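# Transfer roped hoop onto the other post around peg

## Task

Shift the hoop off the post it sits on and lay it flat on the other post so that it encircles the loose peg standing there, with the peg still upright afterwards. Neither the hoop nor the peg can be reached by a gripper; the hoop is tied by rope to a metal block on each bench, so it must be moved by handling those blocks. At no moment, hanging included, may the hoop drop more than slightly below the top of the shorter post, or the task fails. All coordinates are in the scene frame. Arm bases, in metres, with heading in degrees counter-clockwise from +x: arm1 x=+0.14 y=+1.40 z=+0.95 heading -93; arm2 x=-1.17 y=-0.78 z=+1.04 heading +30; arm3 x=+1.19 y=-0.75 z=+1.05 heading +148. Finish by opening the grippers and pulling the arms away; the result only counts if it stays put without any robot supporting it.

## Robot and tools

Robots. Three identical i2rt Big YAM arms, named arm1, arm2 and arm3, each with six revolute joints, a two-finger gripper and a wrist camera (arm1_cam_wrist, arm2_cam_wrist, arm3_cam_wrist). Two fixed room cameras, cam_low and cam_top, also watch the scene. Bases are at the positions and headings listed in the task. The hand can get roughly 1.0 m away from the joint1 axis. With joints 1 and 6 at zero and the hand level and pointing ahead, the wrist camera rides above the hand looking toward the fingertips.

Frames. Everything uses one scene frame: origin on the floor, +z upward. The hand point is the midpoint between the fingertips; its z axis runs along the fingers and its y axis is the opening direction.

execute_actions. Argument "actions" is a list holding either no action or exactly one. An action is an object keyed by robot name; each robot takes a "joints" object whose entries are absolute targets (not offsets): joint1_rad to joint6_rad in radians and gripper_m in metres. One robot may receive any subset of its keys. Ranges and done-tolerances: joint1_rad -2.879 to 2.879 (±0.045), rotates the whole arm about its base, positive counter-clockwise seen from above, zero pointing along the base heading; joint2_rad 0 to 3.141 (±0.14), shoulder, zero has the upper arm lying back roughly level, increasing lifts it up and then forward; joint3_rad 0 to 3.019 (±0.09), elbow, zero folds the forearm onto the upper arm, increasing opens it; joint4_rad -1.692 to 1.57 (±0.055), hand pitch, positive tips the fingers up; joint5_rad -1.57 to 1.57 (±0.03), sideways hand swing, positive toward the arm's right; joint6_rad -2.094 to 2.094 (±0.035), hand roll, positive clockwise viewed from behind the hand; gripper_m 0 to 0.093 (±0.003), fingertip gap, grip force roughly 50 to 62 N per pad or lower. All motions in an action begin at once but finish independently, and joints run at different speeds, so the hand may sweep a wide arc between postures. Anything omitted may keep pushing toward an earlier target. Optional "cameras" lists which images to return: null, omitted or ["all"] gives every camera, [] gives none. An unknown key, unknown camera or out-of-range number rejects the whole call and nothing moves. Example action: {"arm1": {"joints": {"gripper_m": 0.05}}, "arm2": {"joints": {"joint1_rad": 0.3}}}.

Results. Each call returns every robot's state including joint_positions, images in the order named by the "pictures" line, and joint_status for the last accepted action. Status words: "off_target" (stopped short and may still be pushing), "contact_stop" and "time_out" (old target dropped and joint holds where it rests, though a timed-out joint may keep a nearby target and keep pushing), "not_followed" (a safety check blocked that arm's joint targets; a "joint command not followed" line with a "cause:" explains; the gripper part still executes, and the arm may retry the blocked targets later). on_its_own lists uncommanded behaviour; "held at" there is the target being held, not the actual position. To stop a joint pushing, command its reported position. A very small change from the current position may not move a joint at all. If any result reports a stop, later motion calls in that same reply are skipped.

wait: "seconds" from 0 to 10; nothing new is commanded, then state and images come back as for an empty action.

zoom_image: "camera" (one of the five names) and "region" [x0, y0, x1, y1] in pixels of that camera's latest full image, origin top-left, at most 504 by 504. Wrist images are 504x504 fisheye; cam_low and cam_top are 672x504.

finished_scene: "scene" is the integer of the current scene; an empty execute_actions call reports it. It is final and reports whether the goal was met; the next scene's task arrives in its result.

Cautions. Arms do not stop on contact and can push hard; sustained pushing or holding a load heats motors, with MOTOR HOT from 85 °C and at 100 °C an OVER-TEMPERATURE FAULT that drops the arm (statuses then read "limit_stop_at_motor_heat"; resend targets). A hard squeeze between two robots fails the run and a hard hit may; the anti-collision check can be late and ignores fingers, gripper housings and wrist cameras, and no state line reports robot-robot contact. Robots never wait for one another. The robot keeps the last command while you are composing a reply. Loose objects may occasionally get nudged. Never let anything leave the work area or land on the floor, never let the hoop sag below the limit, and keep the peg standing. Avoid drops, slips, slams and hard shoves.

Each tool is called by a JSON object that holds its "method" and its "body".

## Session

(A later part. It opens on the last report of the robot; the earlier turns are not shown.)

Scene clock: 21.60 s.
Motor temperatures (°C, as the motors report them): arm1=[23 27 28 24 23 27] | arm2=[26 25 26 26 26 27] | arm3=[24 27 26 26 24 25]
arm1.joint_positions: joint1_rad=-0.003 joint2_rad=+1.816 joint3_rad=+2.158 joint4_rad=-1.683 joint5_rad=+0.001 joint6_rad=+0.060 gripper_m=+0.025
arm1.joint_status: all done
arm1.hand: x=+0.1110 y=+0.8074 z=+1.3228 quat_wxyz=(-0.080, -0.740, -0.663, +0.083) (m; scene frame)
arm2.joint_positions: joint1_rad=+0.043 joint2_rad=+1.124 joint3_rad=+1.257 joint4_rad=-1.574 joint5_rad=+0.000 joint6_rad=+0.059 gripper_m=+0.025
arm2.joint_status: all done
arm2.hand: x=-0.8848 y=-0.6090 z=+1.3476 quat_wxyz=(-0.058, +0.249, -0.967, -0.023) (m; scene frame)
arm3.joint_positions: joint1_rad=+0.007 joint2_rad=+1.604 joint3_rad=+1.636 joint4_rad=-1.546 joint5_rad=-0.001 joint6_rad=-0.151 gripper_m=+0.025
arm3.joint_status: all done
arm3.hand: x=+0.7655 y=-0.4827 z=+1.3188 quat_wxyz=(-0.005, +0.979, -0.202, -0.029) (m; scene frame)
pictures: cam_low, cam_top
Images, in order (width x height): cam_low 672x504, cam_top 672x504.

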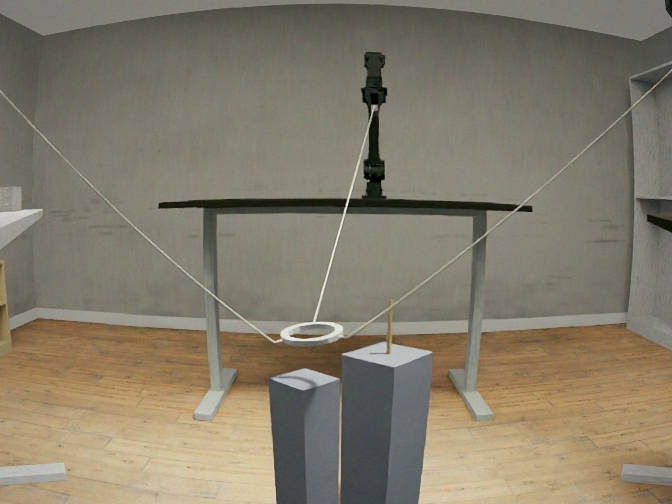

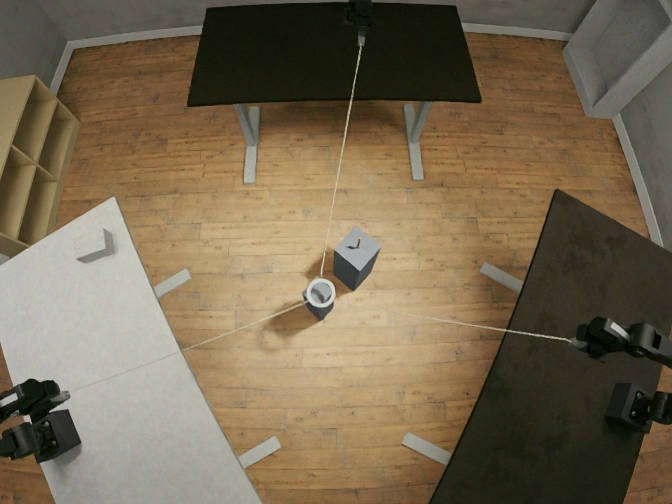

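{"method": "execute_actions", "body": {"actions": [{"arm1":{"joints":{"joint2_rad":1.49,"joint3_rad":1.87}},"arm3":{"joints":{"joint2_rad":1.475,"joint3_rad":1.63,"joint4_rad":-1.63}}}], "cameras": ["cam_low","cam_top"]}}

Scene clock: 24.23 s.
Motor temperatures (°C, as the motors report them): arm1=[23 27 28 24 23 27] | arm2=[26 25 26 26 26 27] | arm3=[24 27 27 26 24 25]
arm1.joint_positions: joint1_rad=-0.003 joint2_rad=+1.506 joint3_rad=+1.865 joint4_rad=-1.684 joint5_rad=+0.001 joint6_rad=+0.060 gripper_m=+0.025
arm1.joint_status: all done
arm1.hand: x=+0.1167 y=+0.9200 z=+1.3607 quat_wxyz=(-0.085, -0.739, -0.663, +0.088) (m; scene frame)
arm2.joint_positions: joint1_rad=+0.043 joint2_rad=+1.124 joint3_rad=+1.257 joint4_rad=-1.574 joint5_rad=+0.000 joint6_rad=+0.059 gripper_m=+0.025
arm2.joint_status: not commanded
arm2.hand: x=-0.8848 y=-0.6090 z=+1.3476 quat_wxyz=(-0.058, +0.249, -0.967, -0.023) (m; scene frame)
arm3.joint_positions: joint1_rad=+0.007 joint2_rad=+1.486 joint3_rad=+1.607 joint4_rad=-1.619 joint5_rad=-0.001 joint6_rad=-0.151 gripper_m=+0.025
arm3.joint_status: all done
arm3.hand: x=+0.8026 y=-0.5054 z=+1.3596 quat_wxyz=(-0.008, +0.979, -0.202, -0.036) (m; scene frame)
pictures: cam_low, cam_top
Images, in order (width x height): cam_low 672x504, cam_top 672x504.

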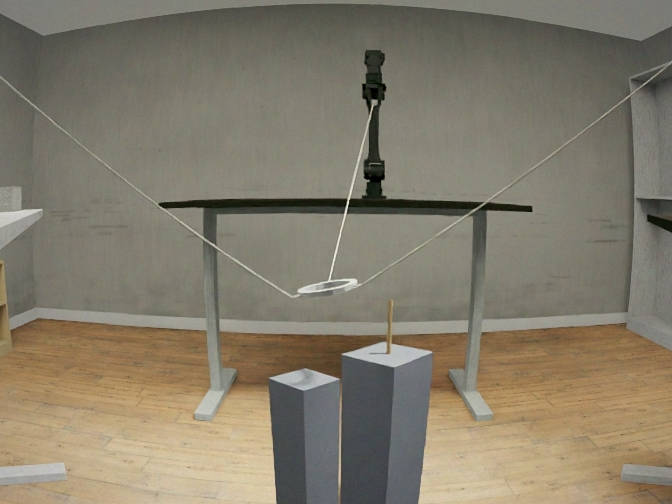

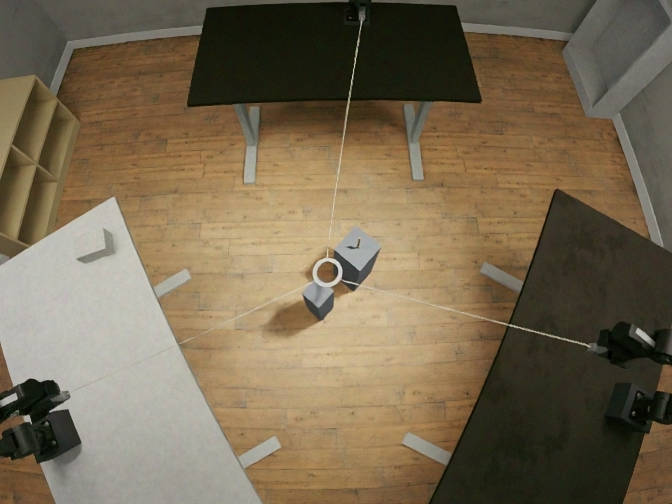

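{"method": "execute_actions", "body": {"actions": [{"arm1":{"joints":{"joint2_rad":1.17,"joint3_rad":1.65}},"arm2":{"joints":{"joint1_rad":0.07,"joint2_rad":1.38,"joint3_rad":1.58,"joint4_rad":-1.62}},"arm3":{"joints":{"joint1_rad":-0.06,"joint2_rad":1.41,"joint3_rad":1.58}}}], "cameras": ["cam_low","cam_top"]}}

{"method": "execute_actions", "body": {"actions": [{"arm1":{"joints":{"joint2_rad":0.89,"joint3_rad":1.42}},"arm2":{"joints":{"joint1_rad":0.09,"joint2_rad":1.68,"joint3_rad":1.88}},"arm3":{"joints":{"joint1_rad":-0.12,"joint2_rad":1.365,"joint3_rad":1.53}}}], "cameras": ["cam_low","cam_top"]}}

{"method": "wait", "body": {"seconds": 3}}

Scene clock: 26.37 s.
Motor temperatures (°C, as the motors report them): arm1=[23 27 28 24 23 27] | arm2=[26 24 26 26 26 27] | arm3=[24 27 27 26 24 25]
arm1.joint_positions: joint1_rad=-0.003 joint2_rad=+1.189 joint3_rad=+1.644 joint4_rad=-1.686 joint5_rad=+0.001 joint6_rad=+0.060 gripper_m=+0.025
arm1.joint_status: all done
arm1.hand: x=+0.1223 y=+1.0337 z=+1.3958 quat_wxyz=(-0.119, -0.734, -0.658, +0.121) (m; scene frame)
arm2.joint_positions: joint1_rad=+0.064 joint2_rad=+1.394 joint3_rad=+1.510 joint4_rad=-1.608 joint5_rad=+0.000 joint6_rad=+0.059 gripper_m=+0.025
arm2.joint_status: all done
arm2.hand: x=-0.8127 y=-0.5530 z=+1.3529 quat_wxyz=(-0.034, +0.259, -0.965, -0.015) (m; scene frame)
arm3.joint_positions: joint1_rad=-0.063 joint2_rad=+1.441 joint3_rad=+1.563 joint4_rad=-1.619 joint5_rad=+0.000 joint6_rad=-0.151 gripper_m=+0.025
arm3.joint_status: all done
arm3.hand: x=+0.8341 y=-0.4891 z=+1.3610 quat_wxyz=(-0.009, +0.971, -0.236, -0.036) (m; scene frame)
pictures: cam_low, cam_top
Images, in order (width x height): cam_low 672x504, cam_top 672x504.

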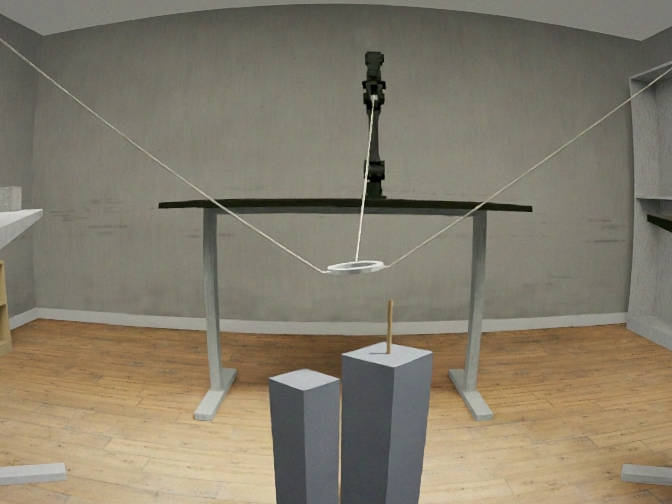

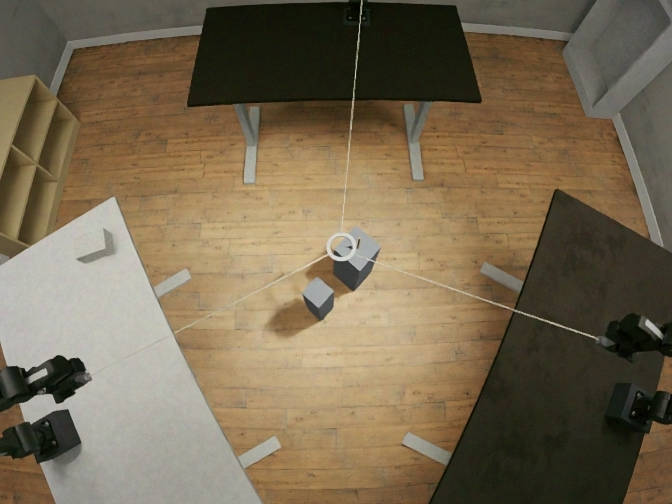

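Scene clock: 27.70 s.
Motor temperatures (°C, as the motors report them): arm1=[23 27 28 24 23 27] | arm2=[26 25 27 26 26 27] | arm3=[24 27 27 26 24 25]
arm1.joint_positions: joint1_rad=-0.003 joint2_rad=+0.903 joint3_rad=+1.414 joint4_rad=-1.687 joint5_rad=+0.001 joint6_rad=+0.060 gripper_m=+0.025
arm1.joint_status: all done
arm1.hand: x=+0.1272 y=+1.1341 z=+1.3823 quat_wxyz=(-0.138, -0.730, -0.655, +0.140) (m; scene frame)
arm2.joint_positions: joint1_rad=+0.085 joint2_rad=+1.699 joint3_rad=+1.808 joint4_rad=-1.609 joint5_rad=+0.000 joint6_rad=+0.059 gripper_m=+0.025
arm2.joint_status: all done
arm2.hand: x=-0.7241 y=-0.4807 z=+1.3324 quat_wxyz=(-0.031, +0.269, -0.962, -0.015) (m; scene frame)
arm3.joint_positions: joint1_rad=-0.120 joint2_rad=+1.395 joint3_rad=+1.515 joint4_rad=-1.619 joint5_rad=+0.000 joint6_rad=-0.151 gripper_m=+0.025
arm3.joint_status: all done
arm3.hand: x=+0.8634 y=-0.4808 z=+1.3603 quat_wxyz=(-0.010, +0.964, -0.263, -0.034) (m; scene frame)
pictures: cam_low, cam_top
Images, in order (width x height): cam_low 672x504, cam_top 672x504.

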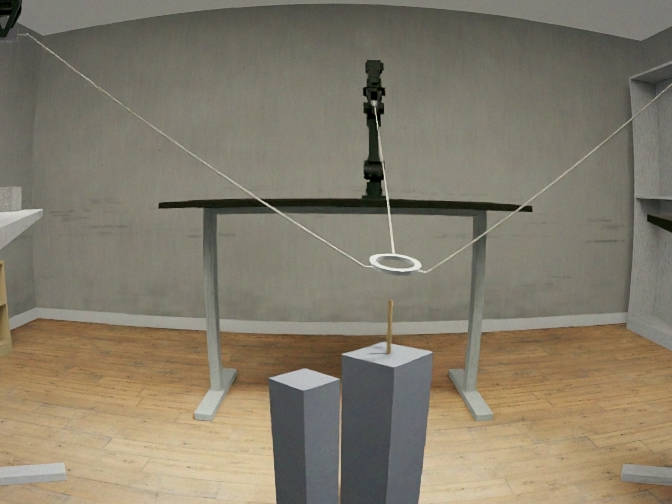

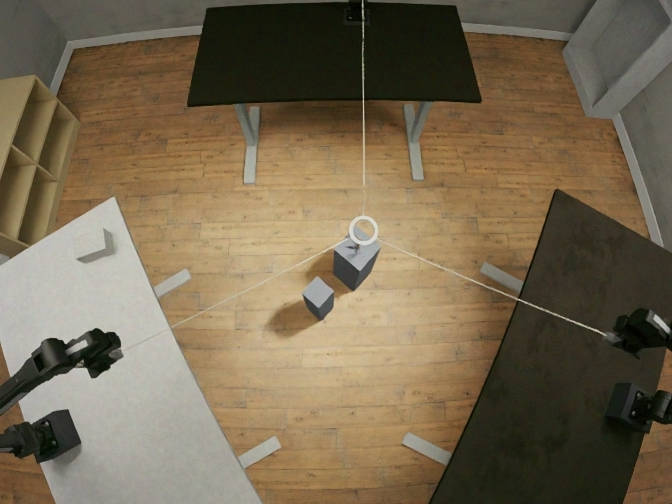

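Scene clock: 30.70 s.
Motor temperatures (°C, as the motors report them): arm1=[23 27 28 24 23 27] | arm2=[26 25 27 26 26 27] | arm3=[24 27 27 26 24 25]
arm1.joint_positions: joint1_rad=-0.003 joint2_rad=+0.903 joint3_rad=+1.414 joint4_rad=-1.687 joint5_rad=+0.001 joint6_rad=+0.060 gripper_m=+0.025
arm1.joint_status: all done
arm1.hand: x=+0.1272 y=+1.1341 z=+1.3823 quat_wxyz=(-0.138, -0.730, -0.655, +0.140) (m; scene frame)
arm2.joint_positions: joint1_rad=+0.085 joint2_rad=+1.699 joint3_rad=+1.808 joint4_rad=-1.609 joint5_rad=+0.000 joint6_rad=+0.059 gripper_m=+0.025
arm2.joint_status: all done
arm2.hand: x=-0.7241 y=-0.4807 z=+1.3324 quat_wxyz=(-0.031, +0.269, -0.962, -0.015) (m; scene frame)
arm3.joint_positions: joint1_rad=-0.120 joint2_rad=+1.395 joint3_rad=+1.515 joint4_rad=-1.619 joint5_rad=+0.000 joint6_rad=-0.151 gripper_m=+0.025
arm3.joint_status: all done
arm3.hand: x=+0.8634 y=-0.4808 z=+1.3603 quat_wxyz=(-0.010, +0.964, -0.263, -0.034) (m; scene frame)
wait: 3.00 s; at rest by 0.27 s
pictures: arm1_cam_wrist, arm2_cam_wrist, arm3_cam_wrist, cam_low, cam_top
Images, in order (width x height): arm1_cam_wrist 504x504, arm2_cam_wrist 504x504, arm3_cam_wrist 504x504, cam_low 672x504, cam_top 672x504.

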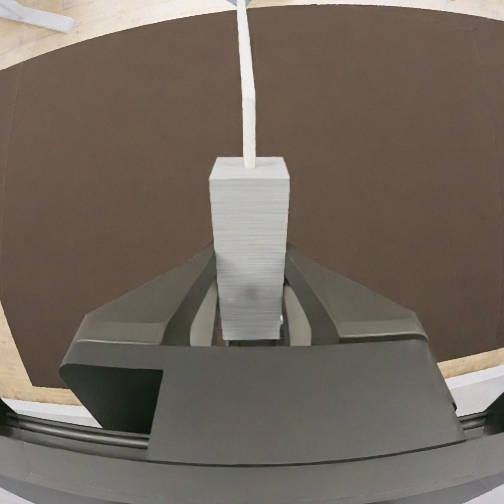

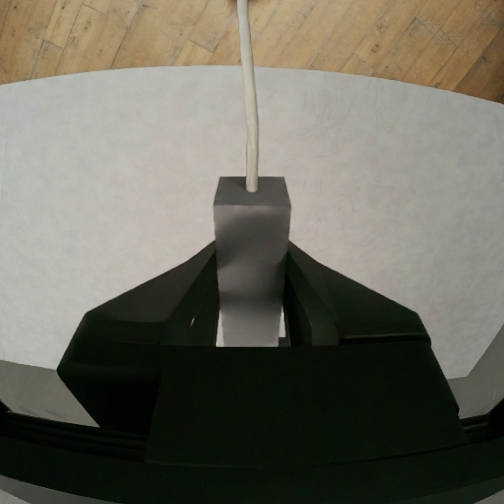

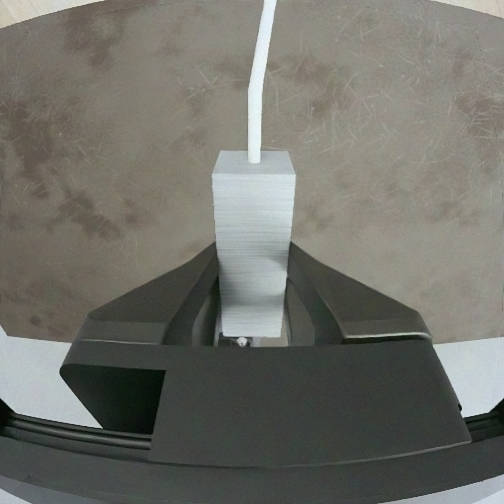

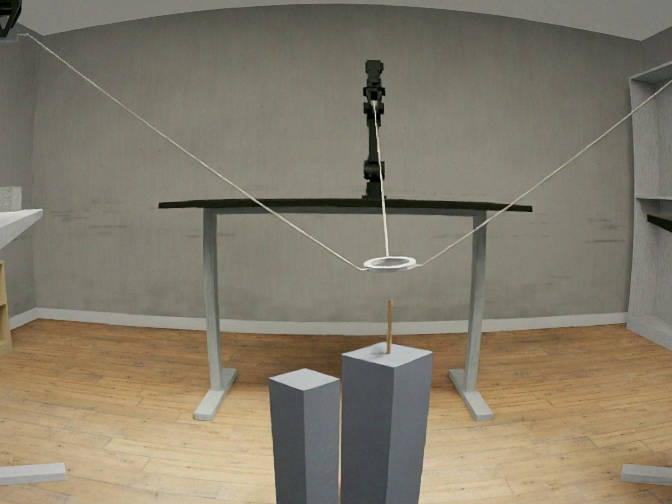

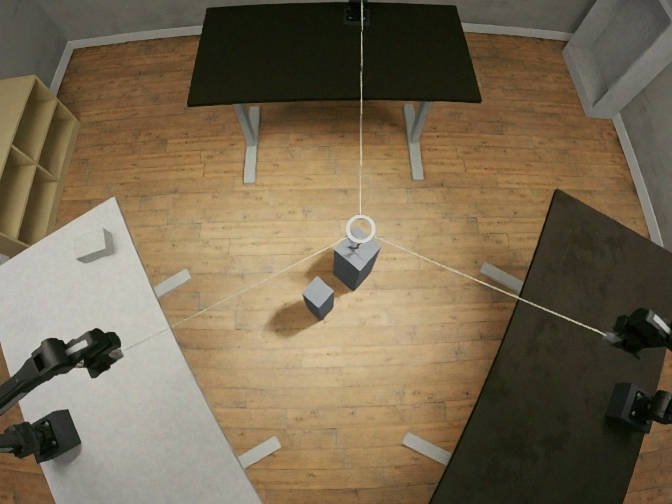

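{"method": "execute_actions", "body": {"actions": [{"arm1":{"joints":{"joint2_rad":1.0}},"arm2":{"joints":{"joint2_rad":1.755}},"arm3":{"joints":{"joint2_rad":1.455}}}], "cameras": []}}

{"method": "wait", "body": {"seconds": 3}}

{"method": "zoom_image", "body": {"camera": "cam_top", "region": [310,190,410,290]}}

Scene clock: 32.50 s.
Motor temperatures (°C, as the motors report them): arm1=[23 27 28 24 23 27] | arm2=[26 25 28 26 26 27] | arm3=[24 27 27 26 24 25]
arm1.joint_positions: joint1_rad=-0.003 joint2_rad=+1.019 joint3_rad=+1.410 joint4_rad=-1.687 joint5_rad=+0.001 joint6_rad=+0.060 gripper_m=+0.025
arm1.joint_status: all done
arm1.hand: x=+0.1255 y=+1.1016 z=+1.3501 quat_wxyz=(-0.096, -0.737, -0.661, +0.098) (m; scene frame)
arm2.joint_positions: joint1_rad=+0.085 joint2_rad=+1.753 joint3_rad=+1.816 joint4_rad=-1.609 joint5_rad=+0.000 joint6_rad=+0.059 gripper_m=+0.025
arm2.joint_status: all done
arm2.hand: x=-0.7163 y=-0.4751 z=+1.3071 quat_wxyz=(-0.008, +0.270, -0.963, -0.007) (m; scene frame)
arm3.joint_positions: joint1_rad=-0.120 joint2_rad=+1.475 joint3_rad=+1.513 joint4_rad=-1.619 joint5_rad=+0.000 joint6_rad=-0.151 gripper_m=+0.025
arm3.joint_status: all done
arm3.hand: x=+0.8532 y=-0.4729 z=+1.3274 quat_wxyz=(+0.007, +0.965, -0.263, +0.004) (m; scene frame)
pictures: none
No camera images: the call's "cameras" was empty. Leave "cameras" out to get every camera's image.

Scene clock: 35.50 s.
Motor temperatures (°C, as the motors report them): arm1=[23 27 28 24 23 27] | arm2=[26 25 28 26 26 27] | arm3=[24 27 27 26 24 25]
arm1.joint_positions: joint1_rad=-0.003 joint2_rad=+1.019 joint3_rad=+1.410 joint4_rad=-1.687 joint5_rad=+0.001 joint6_rad=+0.060 gripper_m=+0.025
arm1.joint_status: all done
arm1.hand: x=+0.1255 y=+1.1016 z=+1.3501 quat_wxyz=(-0.096, -0.737, -0.661, +0.098) (m; scene frame)
arm2.joint_positions: joint1_rad=+0.085 joint2_rad=+1.753 joint3_rad=+1.816 joint4_rad=-1.609 joint5_rad=+0.000 joint6_rad=+0.059 gripper_m=+0.025
arm2.joint_status: all done
arm2.hand: x=-0.7163 y=-0.4751 z=+1.3071 quat_wxyz=(-0.008, +0.270, -0.963, -0.007) (m; scene frame)
arm3.joint_positions: joint1_rad=-0.120 joint2_rad=+1.475 joint3_rad=+1.513 joint4_rad=-1.619 joint5_rad=+0.000 joint6_rad=-0.151 gripper_m=+0.025
arm3.joint_status: all done
arm3.hand: x=+0.8532 y=-0.4729 z=+1.3274 quat_wxyz=(+0.007, +0.965, -0.263, +0.004) (m; scene frame)
wait: 3.00 s; at rest by 0.27 s
pictures: arm1_cam_wrist, arm2_cam_wrist, arm3_cam_wrist, cam_low, cam_top
Images, in order (width x height): arm1_cam_wrist 504x504, arm2_cam_wrist 504x504, arm3_cam_wrist 504x504, cam_low 672x504, cam_top 672x504.

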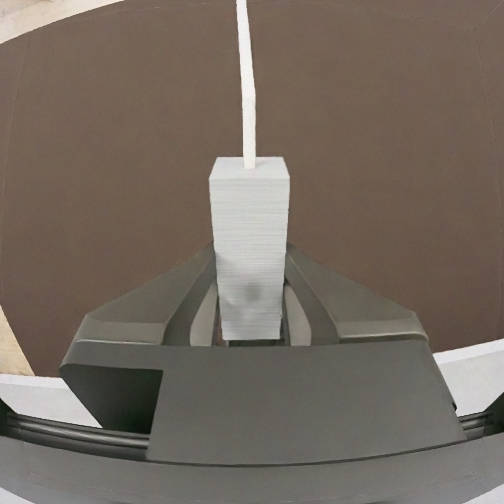

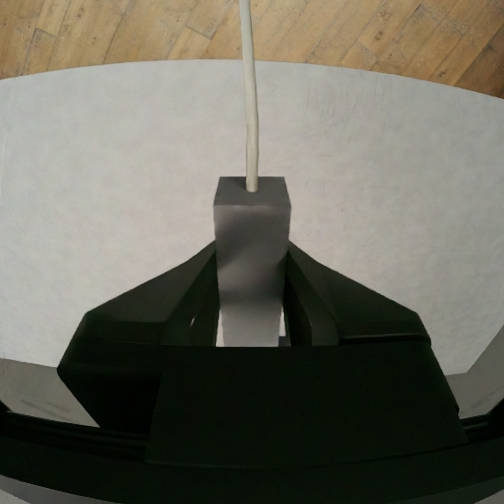

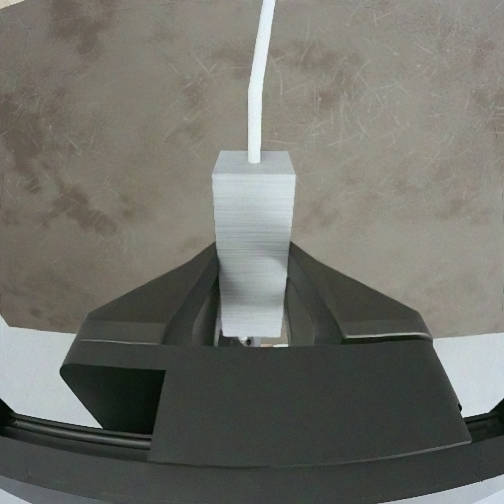

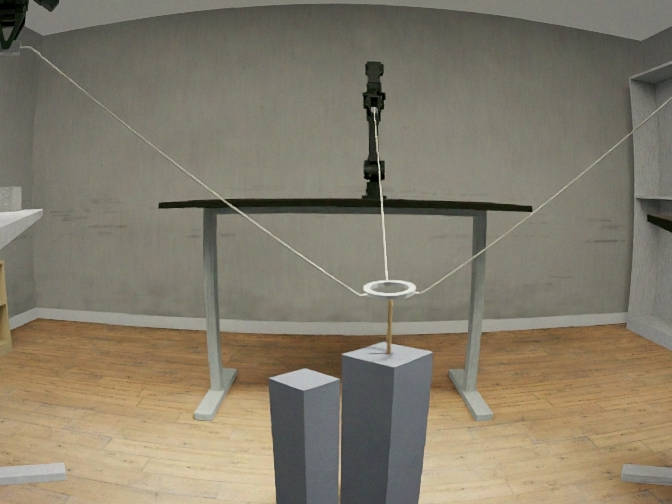

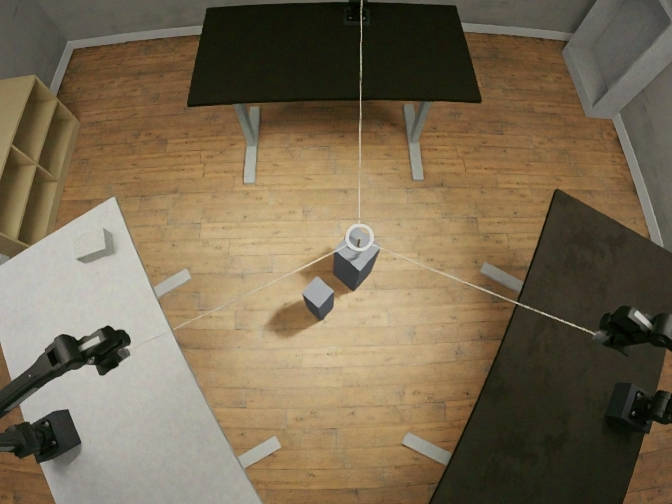

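Region (310, 190, 410, 290) of cam_top's 672x504 image, scaled by 5.040, with more detail than that image has.

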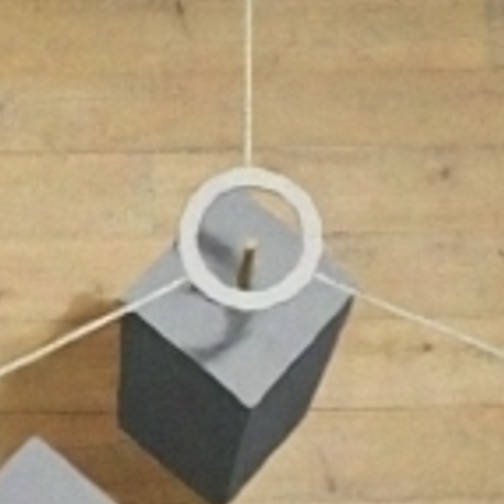

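{"method": "execute_actions", "body": {"actions": [{"arm1":{"joints":{"joint2_rad":1.09}},"arm2":{"joints":{"joint2_rad":1.835}},"arm3":{"joints":{"joint2_rad":1.55}}}], "cameras": []}}

{"method": "wait", "body": {"seconds": 2}}

{"method": "zoom_image", "body": {"camera": "cam_top", "region": [310,190,410,290]}}

Scene clock: 37.07 s.
Motor temperatures (°C, as the motors report them): arm1=[23 26 29 24 23 27] | arm2=[26 25 29 26 26 27] | arm3=[24 27 27 26 24 25]
arm1.joint_positions: joint1_rad=-0.003 joint2_rad=+1.112 joint3_rad=+1.410 joint4_rad=-1.687 joint5_rad=+0.001 joint6_rad=+0.060 gripper_m=+0.025
arm1.joint_status: all done
arm1.hand: x=+0.1242 y=+1.0780 z=+1.3230 quat_wxyz=(-0.063, -0.741, -0.665, +0.066) (m; scene frame)
arm2.joint_positions: joint1_rad=+0.085 joint2_rad=+1.841 joint3_rad=+1.821 joint4_rad=-1.609 joint5_rad=+0.000 joint6_rad=+0.059 gripper_m=+0.025
arm2.joint_status: all done
arm2.hand: x=-0.7072 y=-0.4684 z=+1.2625 quat_wxyz=(+0.031, +0.270, -0.962, +0.007) (m; scene frame)
arm3.joint_positions: joint1_rad=-0.120 joint2_rad=+1.574 joint3_rad=+1.513 joint4_rad=-1.619 joint5_rad=+0.000 joint6_rad=-0.151 gripper_m=+0.025
arm3.joint_status: all done
arm3.hand: x=+0.8429 y=-0.4650 z=+1.2858 quat_wxyz=(+0.027, +0.963, -0.263, +0.049) (m; scene frame)
pictures: none
No camera images: the call's "cameras" was empty. Leave "cameras" out to get every camera's image.

Scene clock: 39.07 s.
Motor temperatures (°C, as the motors report them): arm1=[23 26 29 24 23 27] | arm2=[26 25 29 26 26 27] | arm3=[24 27 27 26 24 25]
arm1.joint_positions: joint1_rad=-0.003 joint2_rad=+1.112 joint3_rad=+1.410 joint4_rad=-1.687 joint5_rad=+0.001 joint6_rad=+0.060 gripper_m=+0.025
arm1.joint_status: all done
arm1.hand: x=+0.1242 y=+1.0780 z=+1.3230 quat_wxyz=(-0.063, -0.741, -0.665, +0.066) (m; scene frame)
arm2.joint_positions: joint1_rad=+0.085 joint2_rad=+1.841 joint3_rad=+1.821 joint4_rad=-1.609 joint5_rad=+0.000 joint6_rad=+0.059 gripper_m=+0.025
arm2.joint_status: all done
arm2.hand: x=-0.7072 y=-0.4684 z=+1.2625 quat_wxyz=(+0.031, +0.270, -0.962, +0.007) (m; scene frame)
arm3.joint_positions: joint1_rad=-0.120 joint2_rad=+1.574 joint3_rad=+1.513 joint4_rad=-1.619 joint5_rad=+0.000 joint6_rad=-0.151 gripper_m=+0.025
arm3.joint_status: all done
arm3.hand: x=+0.8429 y=-0.4650 z=+1.2858 quat_wxyz=(+0.027, +0.963, -0.263, +0.049) (m; scene frame)
wait: 2.00 s; at rest by 0.27 s
pictures: arm1_cam_wrist, arm2_cam_wrist, arm3_cam_wrist, cam_low, cam_top
Images, in order (width x height): arm1_cam_wrist 504x504, arm2_cam_wrist 504x504, arm3_cam_wrist 504x504, cam_low 672x504, cam_top 672x504.

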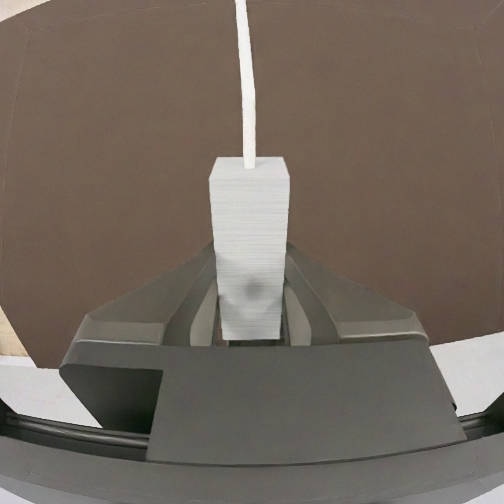

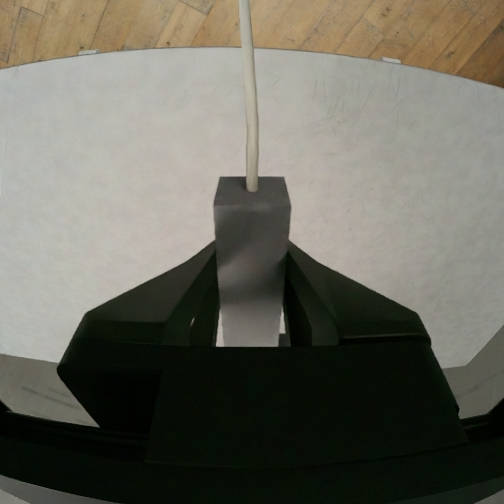

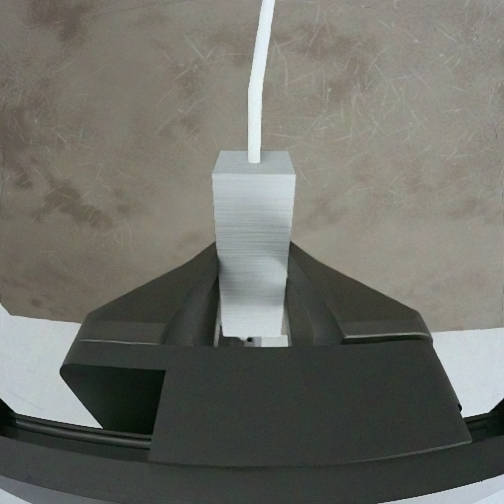

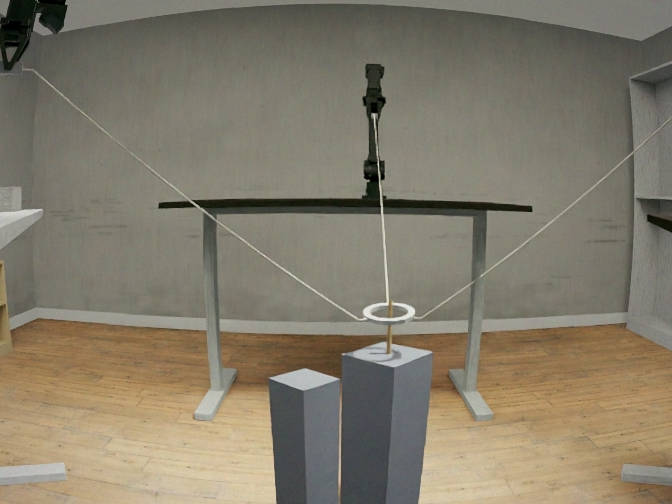

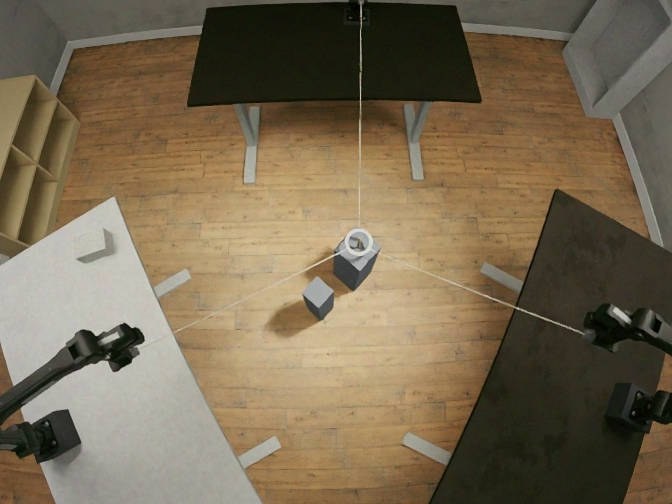

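Region (310, 190, 410, 290) of cam_top's 672x504 image, scaled by 5.040, with more detail than that image has.

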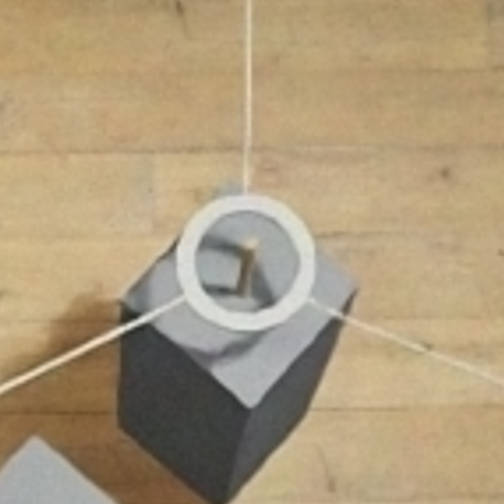

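{"method": "execute_actions", "body": {"actions": [{"arm1":{"joints":{"joint2_rad":1.22}},"arm2":{"joints":{"joint2_rad":1.91,"joint4_rad":-1.52}},"arm3":{"joints":{"joint2_rad":1.64,"joint4_rad":-1.53}}}], "cameras": ["cam_low","cam_top"]}}

{"method": "zoom_image", "body": {"camera": "cam_top", "region": [310,190,410,290]}}

Scene clock: 40.43 s.
Motor temperatures (°C, as the motors report them): arm1=[23 26 29 24 23 27] | arm2=[26 25 29 26 26 27] | arm3=[24 27 27 26 24 25]
arm1.joint_positions: joint1_rad=-0.003 joint2_rad=+1.242 joint3_rad=+1.410 joint4_rad=-1.687 joint5_rad=+0.001 joint6_rad=+0.060 gripper_m=+0.025
arm1.joint_status: all done
arm1.hand: x=+0.1226 y=+1.0493 z=+1.2816 quat_wxyz=(-0.017, -0.744, -0.667, +0.020) (m; scene frame)
arm2.joint_positions: joint1_rad=+0.085 joint2_rad=+1.911 joint3_rad=+1.821 joint4_rad=-1.530 joint5_rad=+0.000 joint6_rad=+0.059 gripper_m=+0.025
arm2.joint_status: all done
arm2.hand: x=-0.6874 y=-0.4544 z=+1.2228 quat_wxyz=(+0.027, +0.270, -0.963, +0.005) (m; scene frame)
arm3.joint_positions: joint1_rad=-0.120 joint2_rad=+1.663 joint3_rad=+1.513 joint4_rad=-1.536 joint5_rad=+0.000 joint6_rad=-0.151 gripper_m=+0.025
arm3.joint_status: all done
arm3.hand: x=+0.8206 y=-0.4473 z=+1.2447 quat_wxyz=(+0.028, +0.963, -0.263, +0.051) (m; scene frame)
pictures: cam_low, cam_top
Images, in order (width x height): cam_low 672x504, cam_top 672x504.

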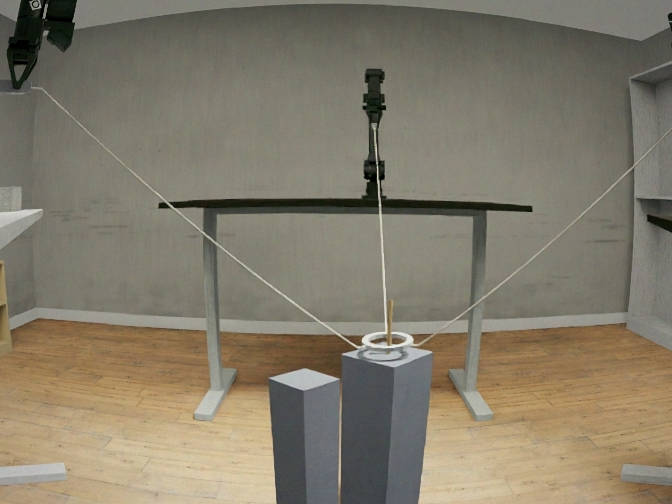

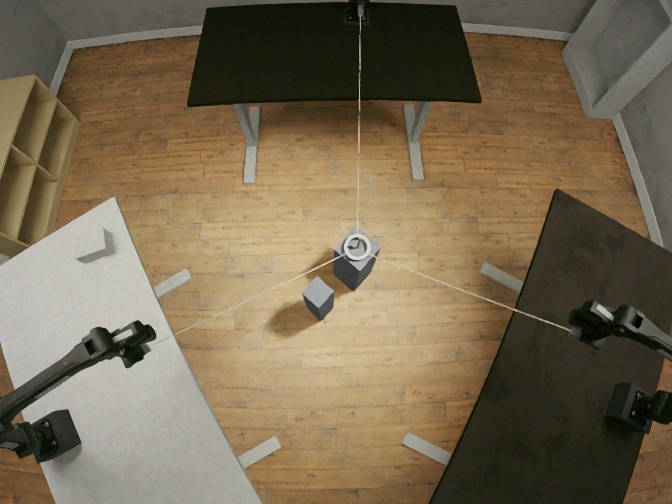

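Region (310, 190, 410, 290) of cam_top's 672x504 image, scaled by 5.040, with more detail than that image has.

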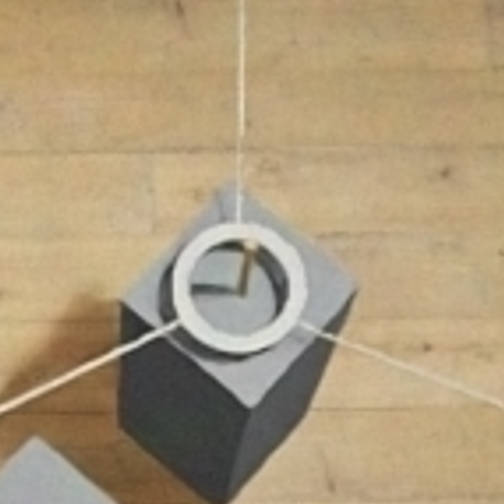

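{"method": "execute_actions", "body": {"actions": [{"arm1":{"joints":{"joint2_rad":1.31,"joint4_rad":-1.6}},"arm2":{"joints":{"joint2_rad":1.97,"joint4_rad":-1.4}},"arm3":{"joints":{"joint2_rad":1.72,"joint4_rad":-1.41}}}], "cameras": ["cam_low"]}}

{"method": "execute_actions", "body": {"actions": [{"arm1":{"joints":{"joint2_rad":1.86,"joint3_rad":1.45,"joint4_rad":-1.08}},"arm2":{"joints":{"joint2_rad":2.06,"joint3_rad":1.5,"joint4_rad":-0.95}},"arm3":{"joints":{"joint2_rad":2.03,"joint3_rad":1.46,"joint4_rad":-0.93}}}], "cameras": ["cam_low","cam_top"]}}

Scene clock: 41.83 s.
Motor temperatures (°C, as the motors report them): arm1=[23 26 29 24 23 27] | arm2=[26 25 29 26 26 27] | arm3=[24 27 27 26 24 25]
arm1.joint_positions: joint1_rad=-0.003 joint2_rad=+1.328 joint3_rad=+1.410 joint4_rad=-1.609 joint5_rad=+0.001 joint6_rad=+0.060 gripper_m=+0.025
arm1.joint_status: all done
arm1.hand: x=+0.1208 y=+1.0146 z=+1.2527 quat_wxyz=(-0.014, -0.744, -0.667, +0.017) (m; scene frame)
arm2.joint_positions: joint1_rad=+0.085 joint2_rad=+1.962 joint3_rad=+1.821 joint4_rad=-1.418 joint5_rad=+0.000 joint6_rad=+0.059 gripper_m=+0.025
arm2.joint_status: all done
arm2.hand: x=-0.6632 y=-0.4374 z=+1.1932 quat_wxyz=(-0.002, +0.270, -0.963, -0.005) (m; scene frame)
arm3.joint_positions: joint1_rad=-0.120 joint2_rad=+1.735 joint3_rad=+1.513 joint4_rad=-1.421 joint5_rad=+0.000 joint6_rad=-0.151 gripper_m=+0.025
arm3.joint_status: all done
arm3.hand: x=+0.7958 y=-0.4275 z=+1.2080 quat_wxyz=(+0.020, +0.964, -0.263, +0.032) (m; scene frame)
pictures: cam_low
Images, in order (width x height): cam_low 672x504.

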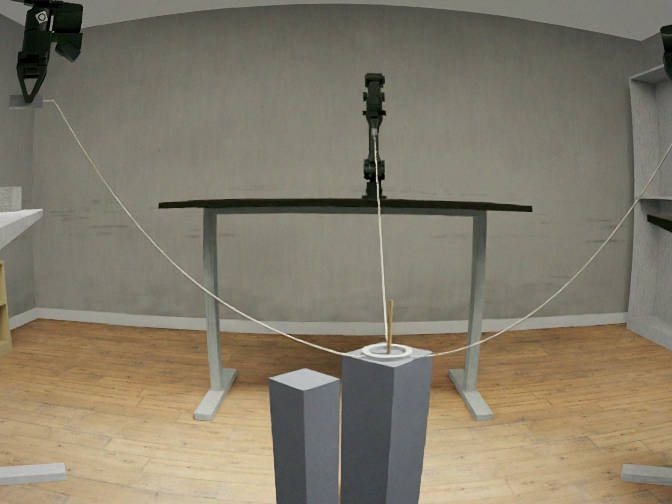

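Scene clock: 43.30 s.
Motor temperatures (°C, as the motors report them): arm1=[23 26 29 24 23 27] | arm2=[26 25 29 26 26 27] | arm3=[24 27 27 26 24 25]
arm1.joint_positions: joint1_rad=-0.003 joint2_rad=+1.881 joint3_rad=+1.412 joint4_rad=-1.091 joint5_rad=+0.001 joint6_rad=+0.060 gripper_m=+0.025
arm1.joint_status: all done
arm1.hand: x=+0.1121 y=+0.8571 z=+1.0046 quat_wxyz=(-0.002, -0.745, -0.667, +0.006) (m; scene frame)
arm2.joint_positions: joint1_rad=+0.085 joint2_rad=+2.075 joint3_rad=+1.489 joint4_rad=-0.966 joint5_rad=+0.000 joint6_rad=+0.059 gripper_m=+0.025
arm2.joint_status: all done
arm2.hand: x=-0.6838 y=-0.4500 z=+1.0103 quat_wxyz=(-0.005, +0.270, -0.963, -0.006) (m; scene frame)
arm3.joint_positions: joint1_rad=-0.120 joint2_rad=+2.068 joint3_rad=+1.431 joint4_rad=-0.943 joint5_rad=+0.000 joint6_rad=-0.151 gripper_m=+0.025
arm3.joint_status: all done
arm3.hand: x=+0.7471 y=-0.3904 z=+1.0024 quat_wxyz=(+0.007, +0.965, -0.263, +0.003) (m; scene frame)
pictures: cam_low, cam_top
Images, in order (width x height): cam_low 672x504, cam_top 672x504.

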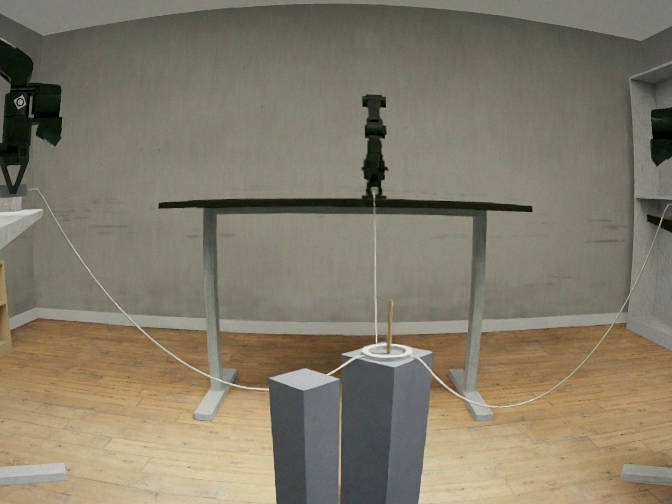

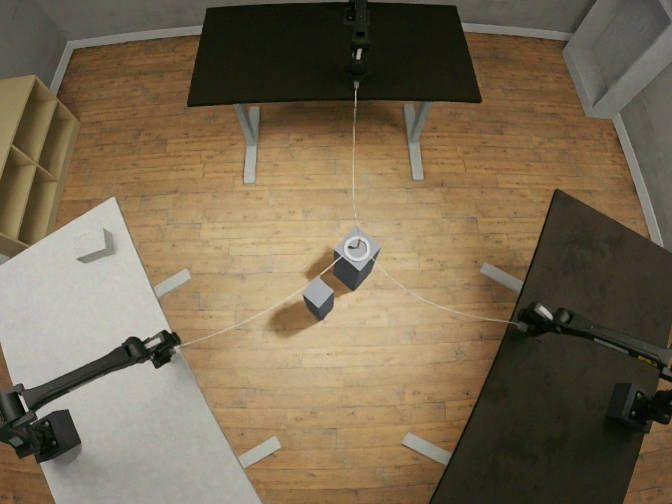

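{"method": "execute_actions", "body": {"actions": [{"arm1":{"joints":{"joint2_rad":1.91,"joint4_rad":-1.03}},"arm2":{"joints":{"joint2_rad":2.11,"joint3_rad":1.47,"joint4_rad":-0.89}},"arm3":{"joints":{"joint2_rad":2.075,"joint4_rad":-0.885}}}], "cameras": []}}

Scene clock: 44.47 s.
Motor temperatures (°C, as the motors report them): arm1=[23 27 29 24 23 27] | arm2=[26 25 29 26 26 27] | arm3=[24 27 27 26 24 25]
arm1.joint_positions: joint1_rad=-0.003 joint2_rad=+1.915 joint3_rad=+1.412 joint4_rad=-1.042 joint5_rad=+0.001 joint6_rad=+0.060 gripper_m=+0.025
arm1.joint_status: all done
arm1.hand: x=+0.1116 y=+0.8480 z=+0.9867 quat_wxyz=(-0.008, -0.745, -0.667, +0.011) (m; scene frame)
arm2.joint_positions: joint1_rad=+0.085 joint2_rad=+2.091 joint3_rad=+1.476 joint4_rad=-0.909 joint5_rad=+0.000 joint6_rad=+0.059 gripper_m=+0.025
arm2.joint_status: all done
arm2.hand: x=-0.6794 y=-0.4469 z=+0.9972 quat_wxyz=(-0.019, +0.269, -0.963, -0.010) (m; scene frame)
arm3.joint_positions: joint1_rad=-0.120 joint2_rad=+2.072 joint3_rad=+1.431 joint4_rad=-0.899 joint5_rad=+0.000 joint6_rad=-0.151 gripper_m=+0.025
arm3.joint_status: all done
arm3.hand: x=+0.7394 y=-0.3841 z=+1.0002 quat_wxyz=(-0.001, +0.965, -0.263, -0.015) (m; scene frame)
pictures: none
No camera images: the call's "cameras" was empty. Leave "cameras" out to get every camera's image.

{"method": "execute_actions", "body": {"actions": [{"arm1":{"joints":{"joint2_rad":1.93}},"arm2":{"joints":{"joint2_rad":2.15,"joint3_rad":1.45}},"arm3":{"joints":{"joint2_rad":2.115}}}], "cameras": []}}

Scene clock: 46.63 s.
Motor temperatures (°C, as the motors report them): arm1=[23 27 29 24 23 27] | arm2=[26 25 28 26 26 27] | arm3=[24 27 27 26 24 25]
arm1.joint_positions: joint1_rad=-0.003 joint2_rad=+1.927 joint3_rad=+1.412 joint4_rad=-1.040 joint5_rad=+0.001 joint6_rad=+0.060 gripper_m=+0.025
arm1.joint_status: all done
arm1.hand: x=+0.1116 y=+0.8487 z=+0.9804 quat_wxyz=(-0.004, -0.745, -0.667, +0.008) (m; scene frame)
arm2.joint_positions: joint1_rad=+0.085 joint2_rad=+2.125 joint3_rad=+1.459 joint4_rad=-0.903 joint5_rad=+0.000 joint6_rad=+0.060 gripper_m=+0.025
arm2.joint_status: all done
arm2.hand: x=-0.6903 y=-0.4542 z=+0.9726 quat_wxyz=(+0.003, +0.269, -0.963, -0.003) (m; scene frame)
arm3.joint_positions: joint1_rad=-0.120 joint2_rad=+2.110 joint3_rad=+1.433 joint4_rad=-0.894 joint5_rad=+0.000 joint6_rad=-0.151 gripper_m=+0.025
arm3.joint_status: all done
arm3.hand: x=+0.7431 y=-0.3871 z=+0.9797 quat_wxyz=(+0.005, +0.965, -0.263, -0.001) (m; scene frame)
pictures: none
No camera images: the call's "cameras" was empty. Leave "cameras" out to get every camera's image.

{"method": "execute_actions", "body": {"actions": [{"arm1":{"joints":{"gripper_m":0.093}},"arm2":{"joints":{"gripper_m":0.093}},"arm3":{"joints":{"gripper_m":0.093}}}], "cameras": []}}

{"method": "execute_actions", "body": {"actions": [{"arm1":{"joints":{"joint2_rad":1.4}},"arm2":{"joints":{"joint2_rad":1.55}},"arm3":{"joints":{"joint2_rad":1.55}}}], "cameras": ["cam_low","cam_top"]}}

Scene clock: 47.70 s.
Motor temperatures (°C, as the motors report them): arm1=[23 27 29 24 23 27] | arm2=[26 25 28 26 26 27] | arm3=[24 27 27 26 24 25]
arm1.joint_positions: joint1_rad=-0.003 joint2_rad=+1.927 joint3_rad=+1.412 joint4_rad=-1.040 joint5_rad=+0.001 joint6_rad=+0.061 gripper_m=+0.093
arm1.joint_status: all done
arm1.hand: x=+0.1116 y=+0.8487 z=+0.9804 quat_wxyz=(-0.004, -0.745, -0.667, +0.008) (m; scene frame)
arm2.joint_positions: joint1_rad=+0.085 joint2_rad=+2.126 joint3_rad=+1.458 joint4_rad=-0.903 joint5_rad=+0.000 joint6_rad=+0.060 gripper_m=+0.093
arm2.joint_status: all done
arm2.hand: x=-0.6907 y=-0.4545 z=+0.9722 quat_wxyz=(+0.004, +0.269, -0.963, -0.003) (m; scene frame)
arm3.joint_positions: joint1_rad=-0.120 joint2_rad=+2.110 joint3_rad=+1.433 joint4_rad=-0.894 joint5_rad=+0.000 joint6_rad=-0.151 gripper_m=+0.093
arm3.joint_status: all done
arm3.hand: x=+0.7431 y=-0.3871 z=+0.9797 quat_wxyz=(+0.005, +0.965, -0.263, -0.001) (m; scene frame)
pictures: none
No camera images: the call's "cameras" was empty. Leave "cameras" out to get every camera's image.

Scene clock: 49.27 s.
Motor temperatures (°C, as the motors report them): arm1=[23 27 29 24 23 27] | arm2=[26 25 28 26 26 27] | arm3=[24 27 27 26 24 25]
arm1.joint_positions: joint1_rad=-0.003 joint2_rad=+1.405 joint3_rad=+1.426 joint4_rad=-1.039 joint5_rad=+0.001 joint6_rad=+0.061 gripper_m=+0.093
arm1.joint_status: all done
arm1.hand: x=+0.1136 y=+0.8654 z=+1.2662 quat_wxyz=(-0.192, -0.716, -0.642, +0.194) (m; scene frame)
arm2.joint_positions: joint1_rad=+0.085 joint2_rad=+1.534 joint3_rad=+1.439 joint4_rad=-0.903 joint5_rad=+0.000 joint6_rad=+0.060 gripper_m=+0.093
arm2.joint_status: all done
arm2.hand: x=-0.6794 y=-0.4496 z=+1.3065 quat_wxyz=(-0.264, +0.258, -0.925, -0.095) (m; scene frame)
arm3.joint_positions: joint1_rad=-0.120 joint2_rad=+1.552 joint3_rad=+1.443 joint4_rad=-0.894 joint5_rad=+0.000 joint6_rad=-0.151 gripper_m=+0.093
arm3.joint_status: all done
arm3.hand: x=+0.7273 y=-0.3702 z=+1.3059 quat_wxyz=(-0.109, +0.926, -0.254, -0.257) (m; scene frame)
pictures: cam_low, cam_top
Images, in order (width x height): cam_low 672x504, cam_top 672x504.

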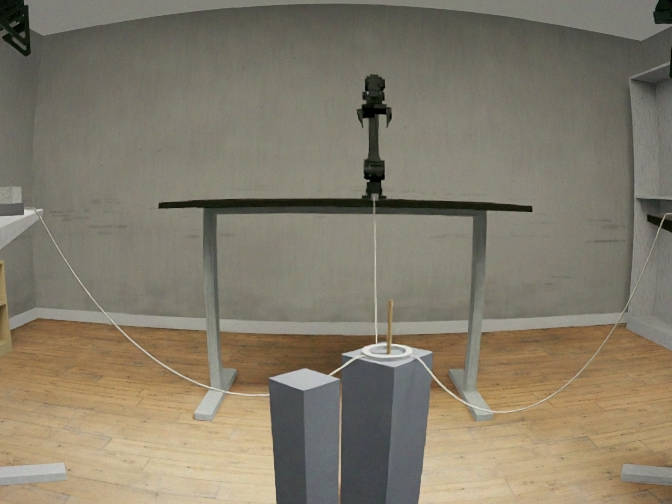

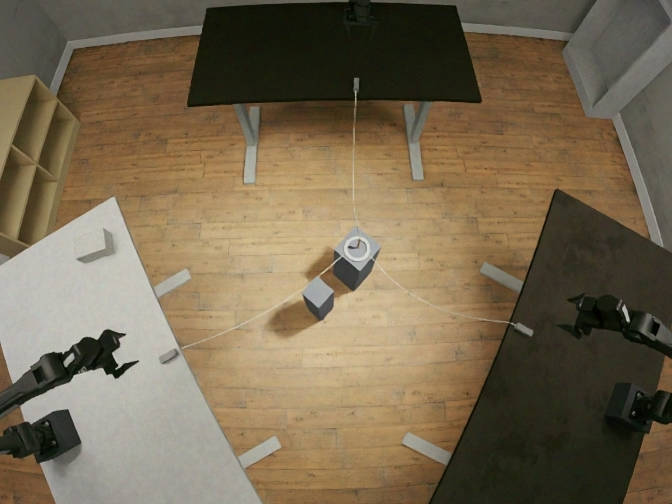

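{"method": "finished_scene", "body": {"scene": 1}}

The scene is finished: the task was done.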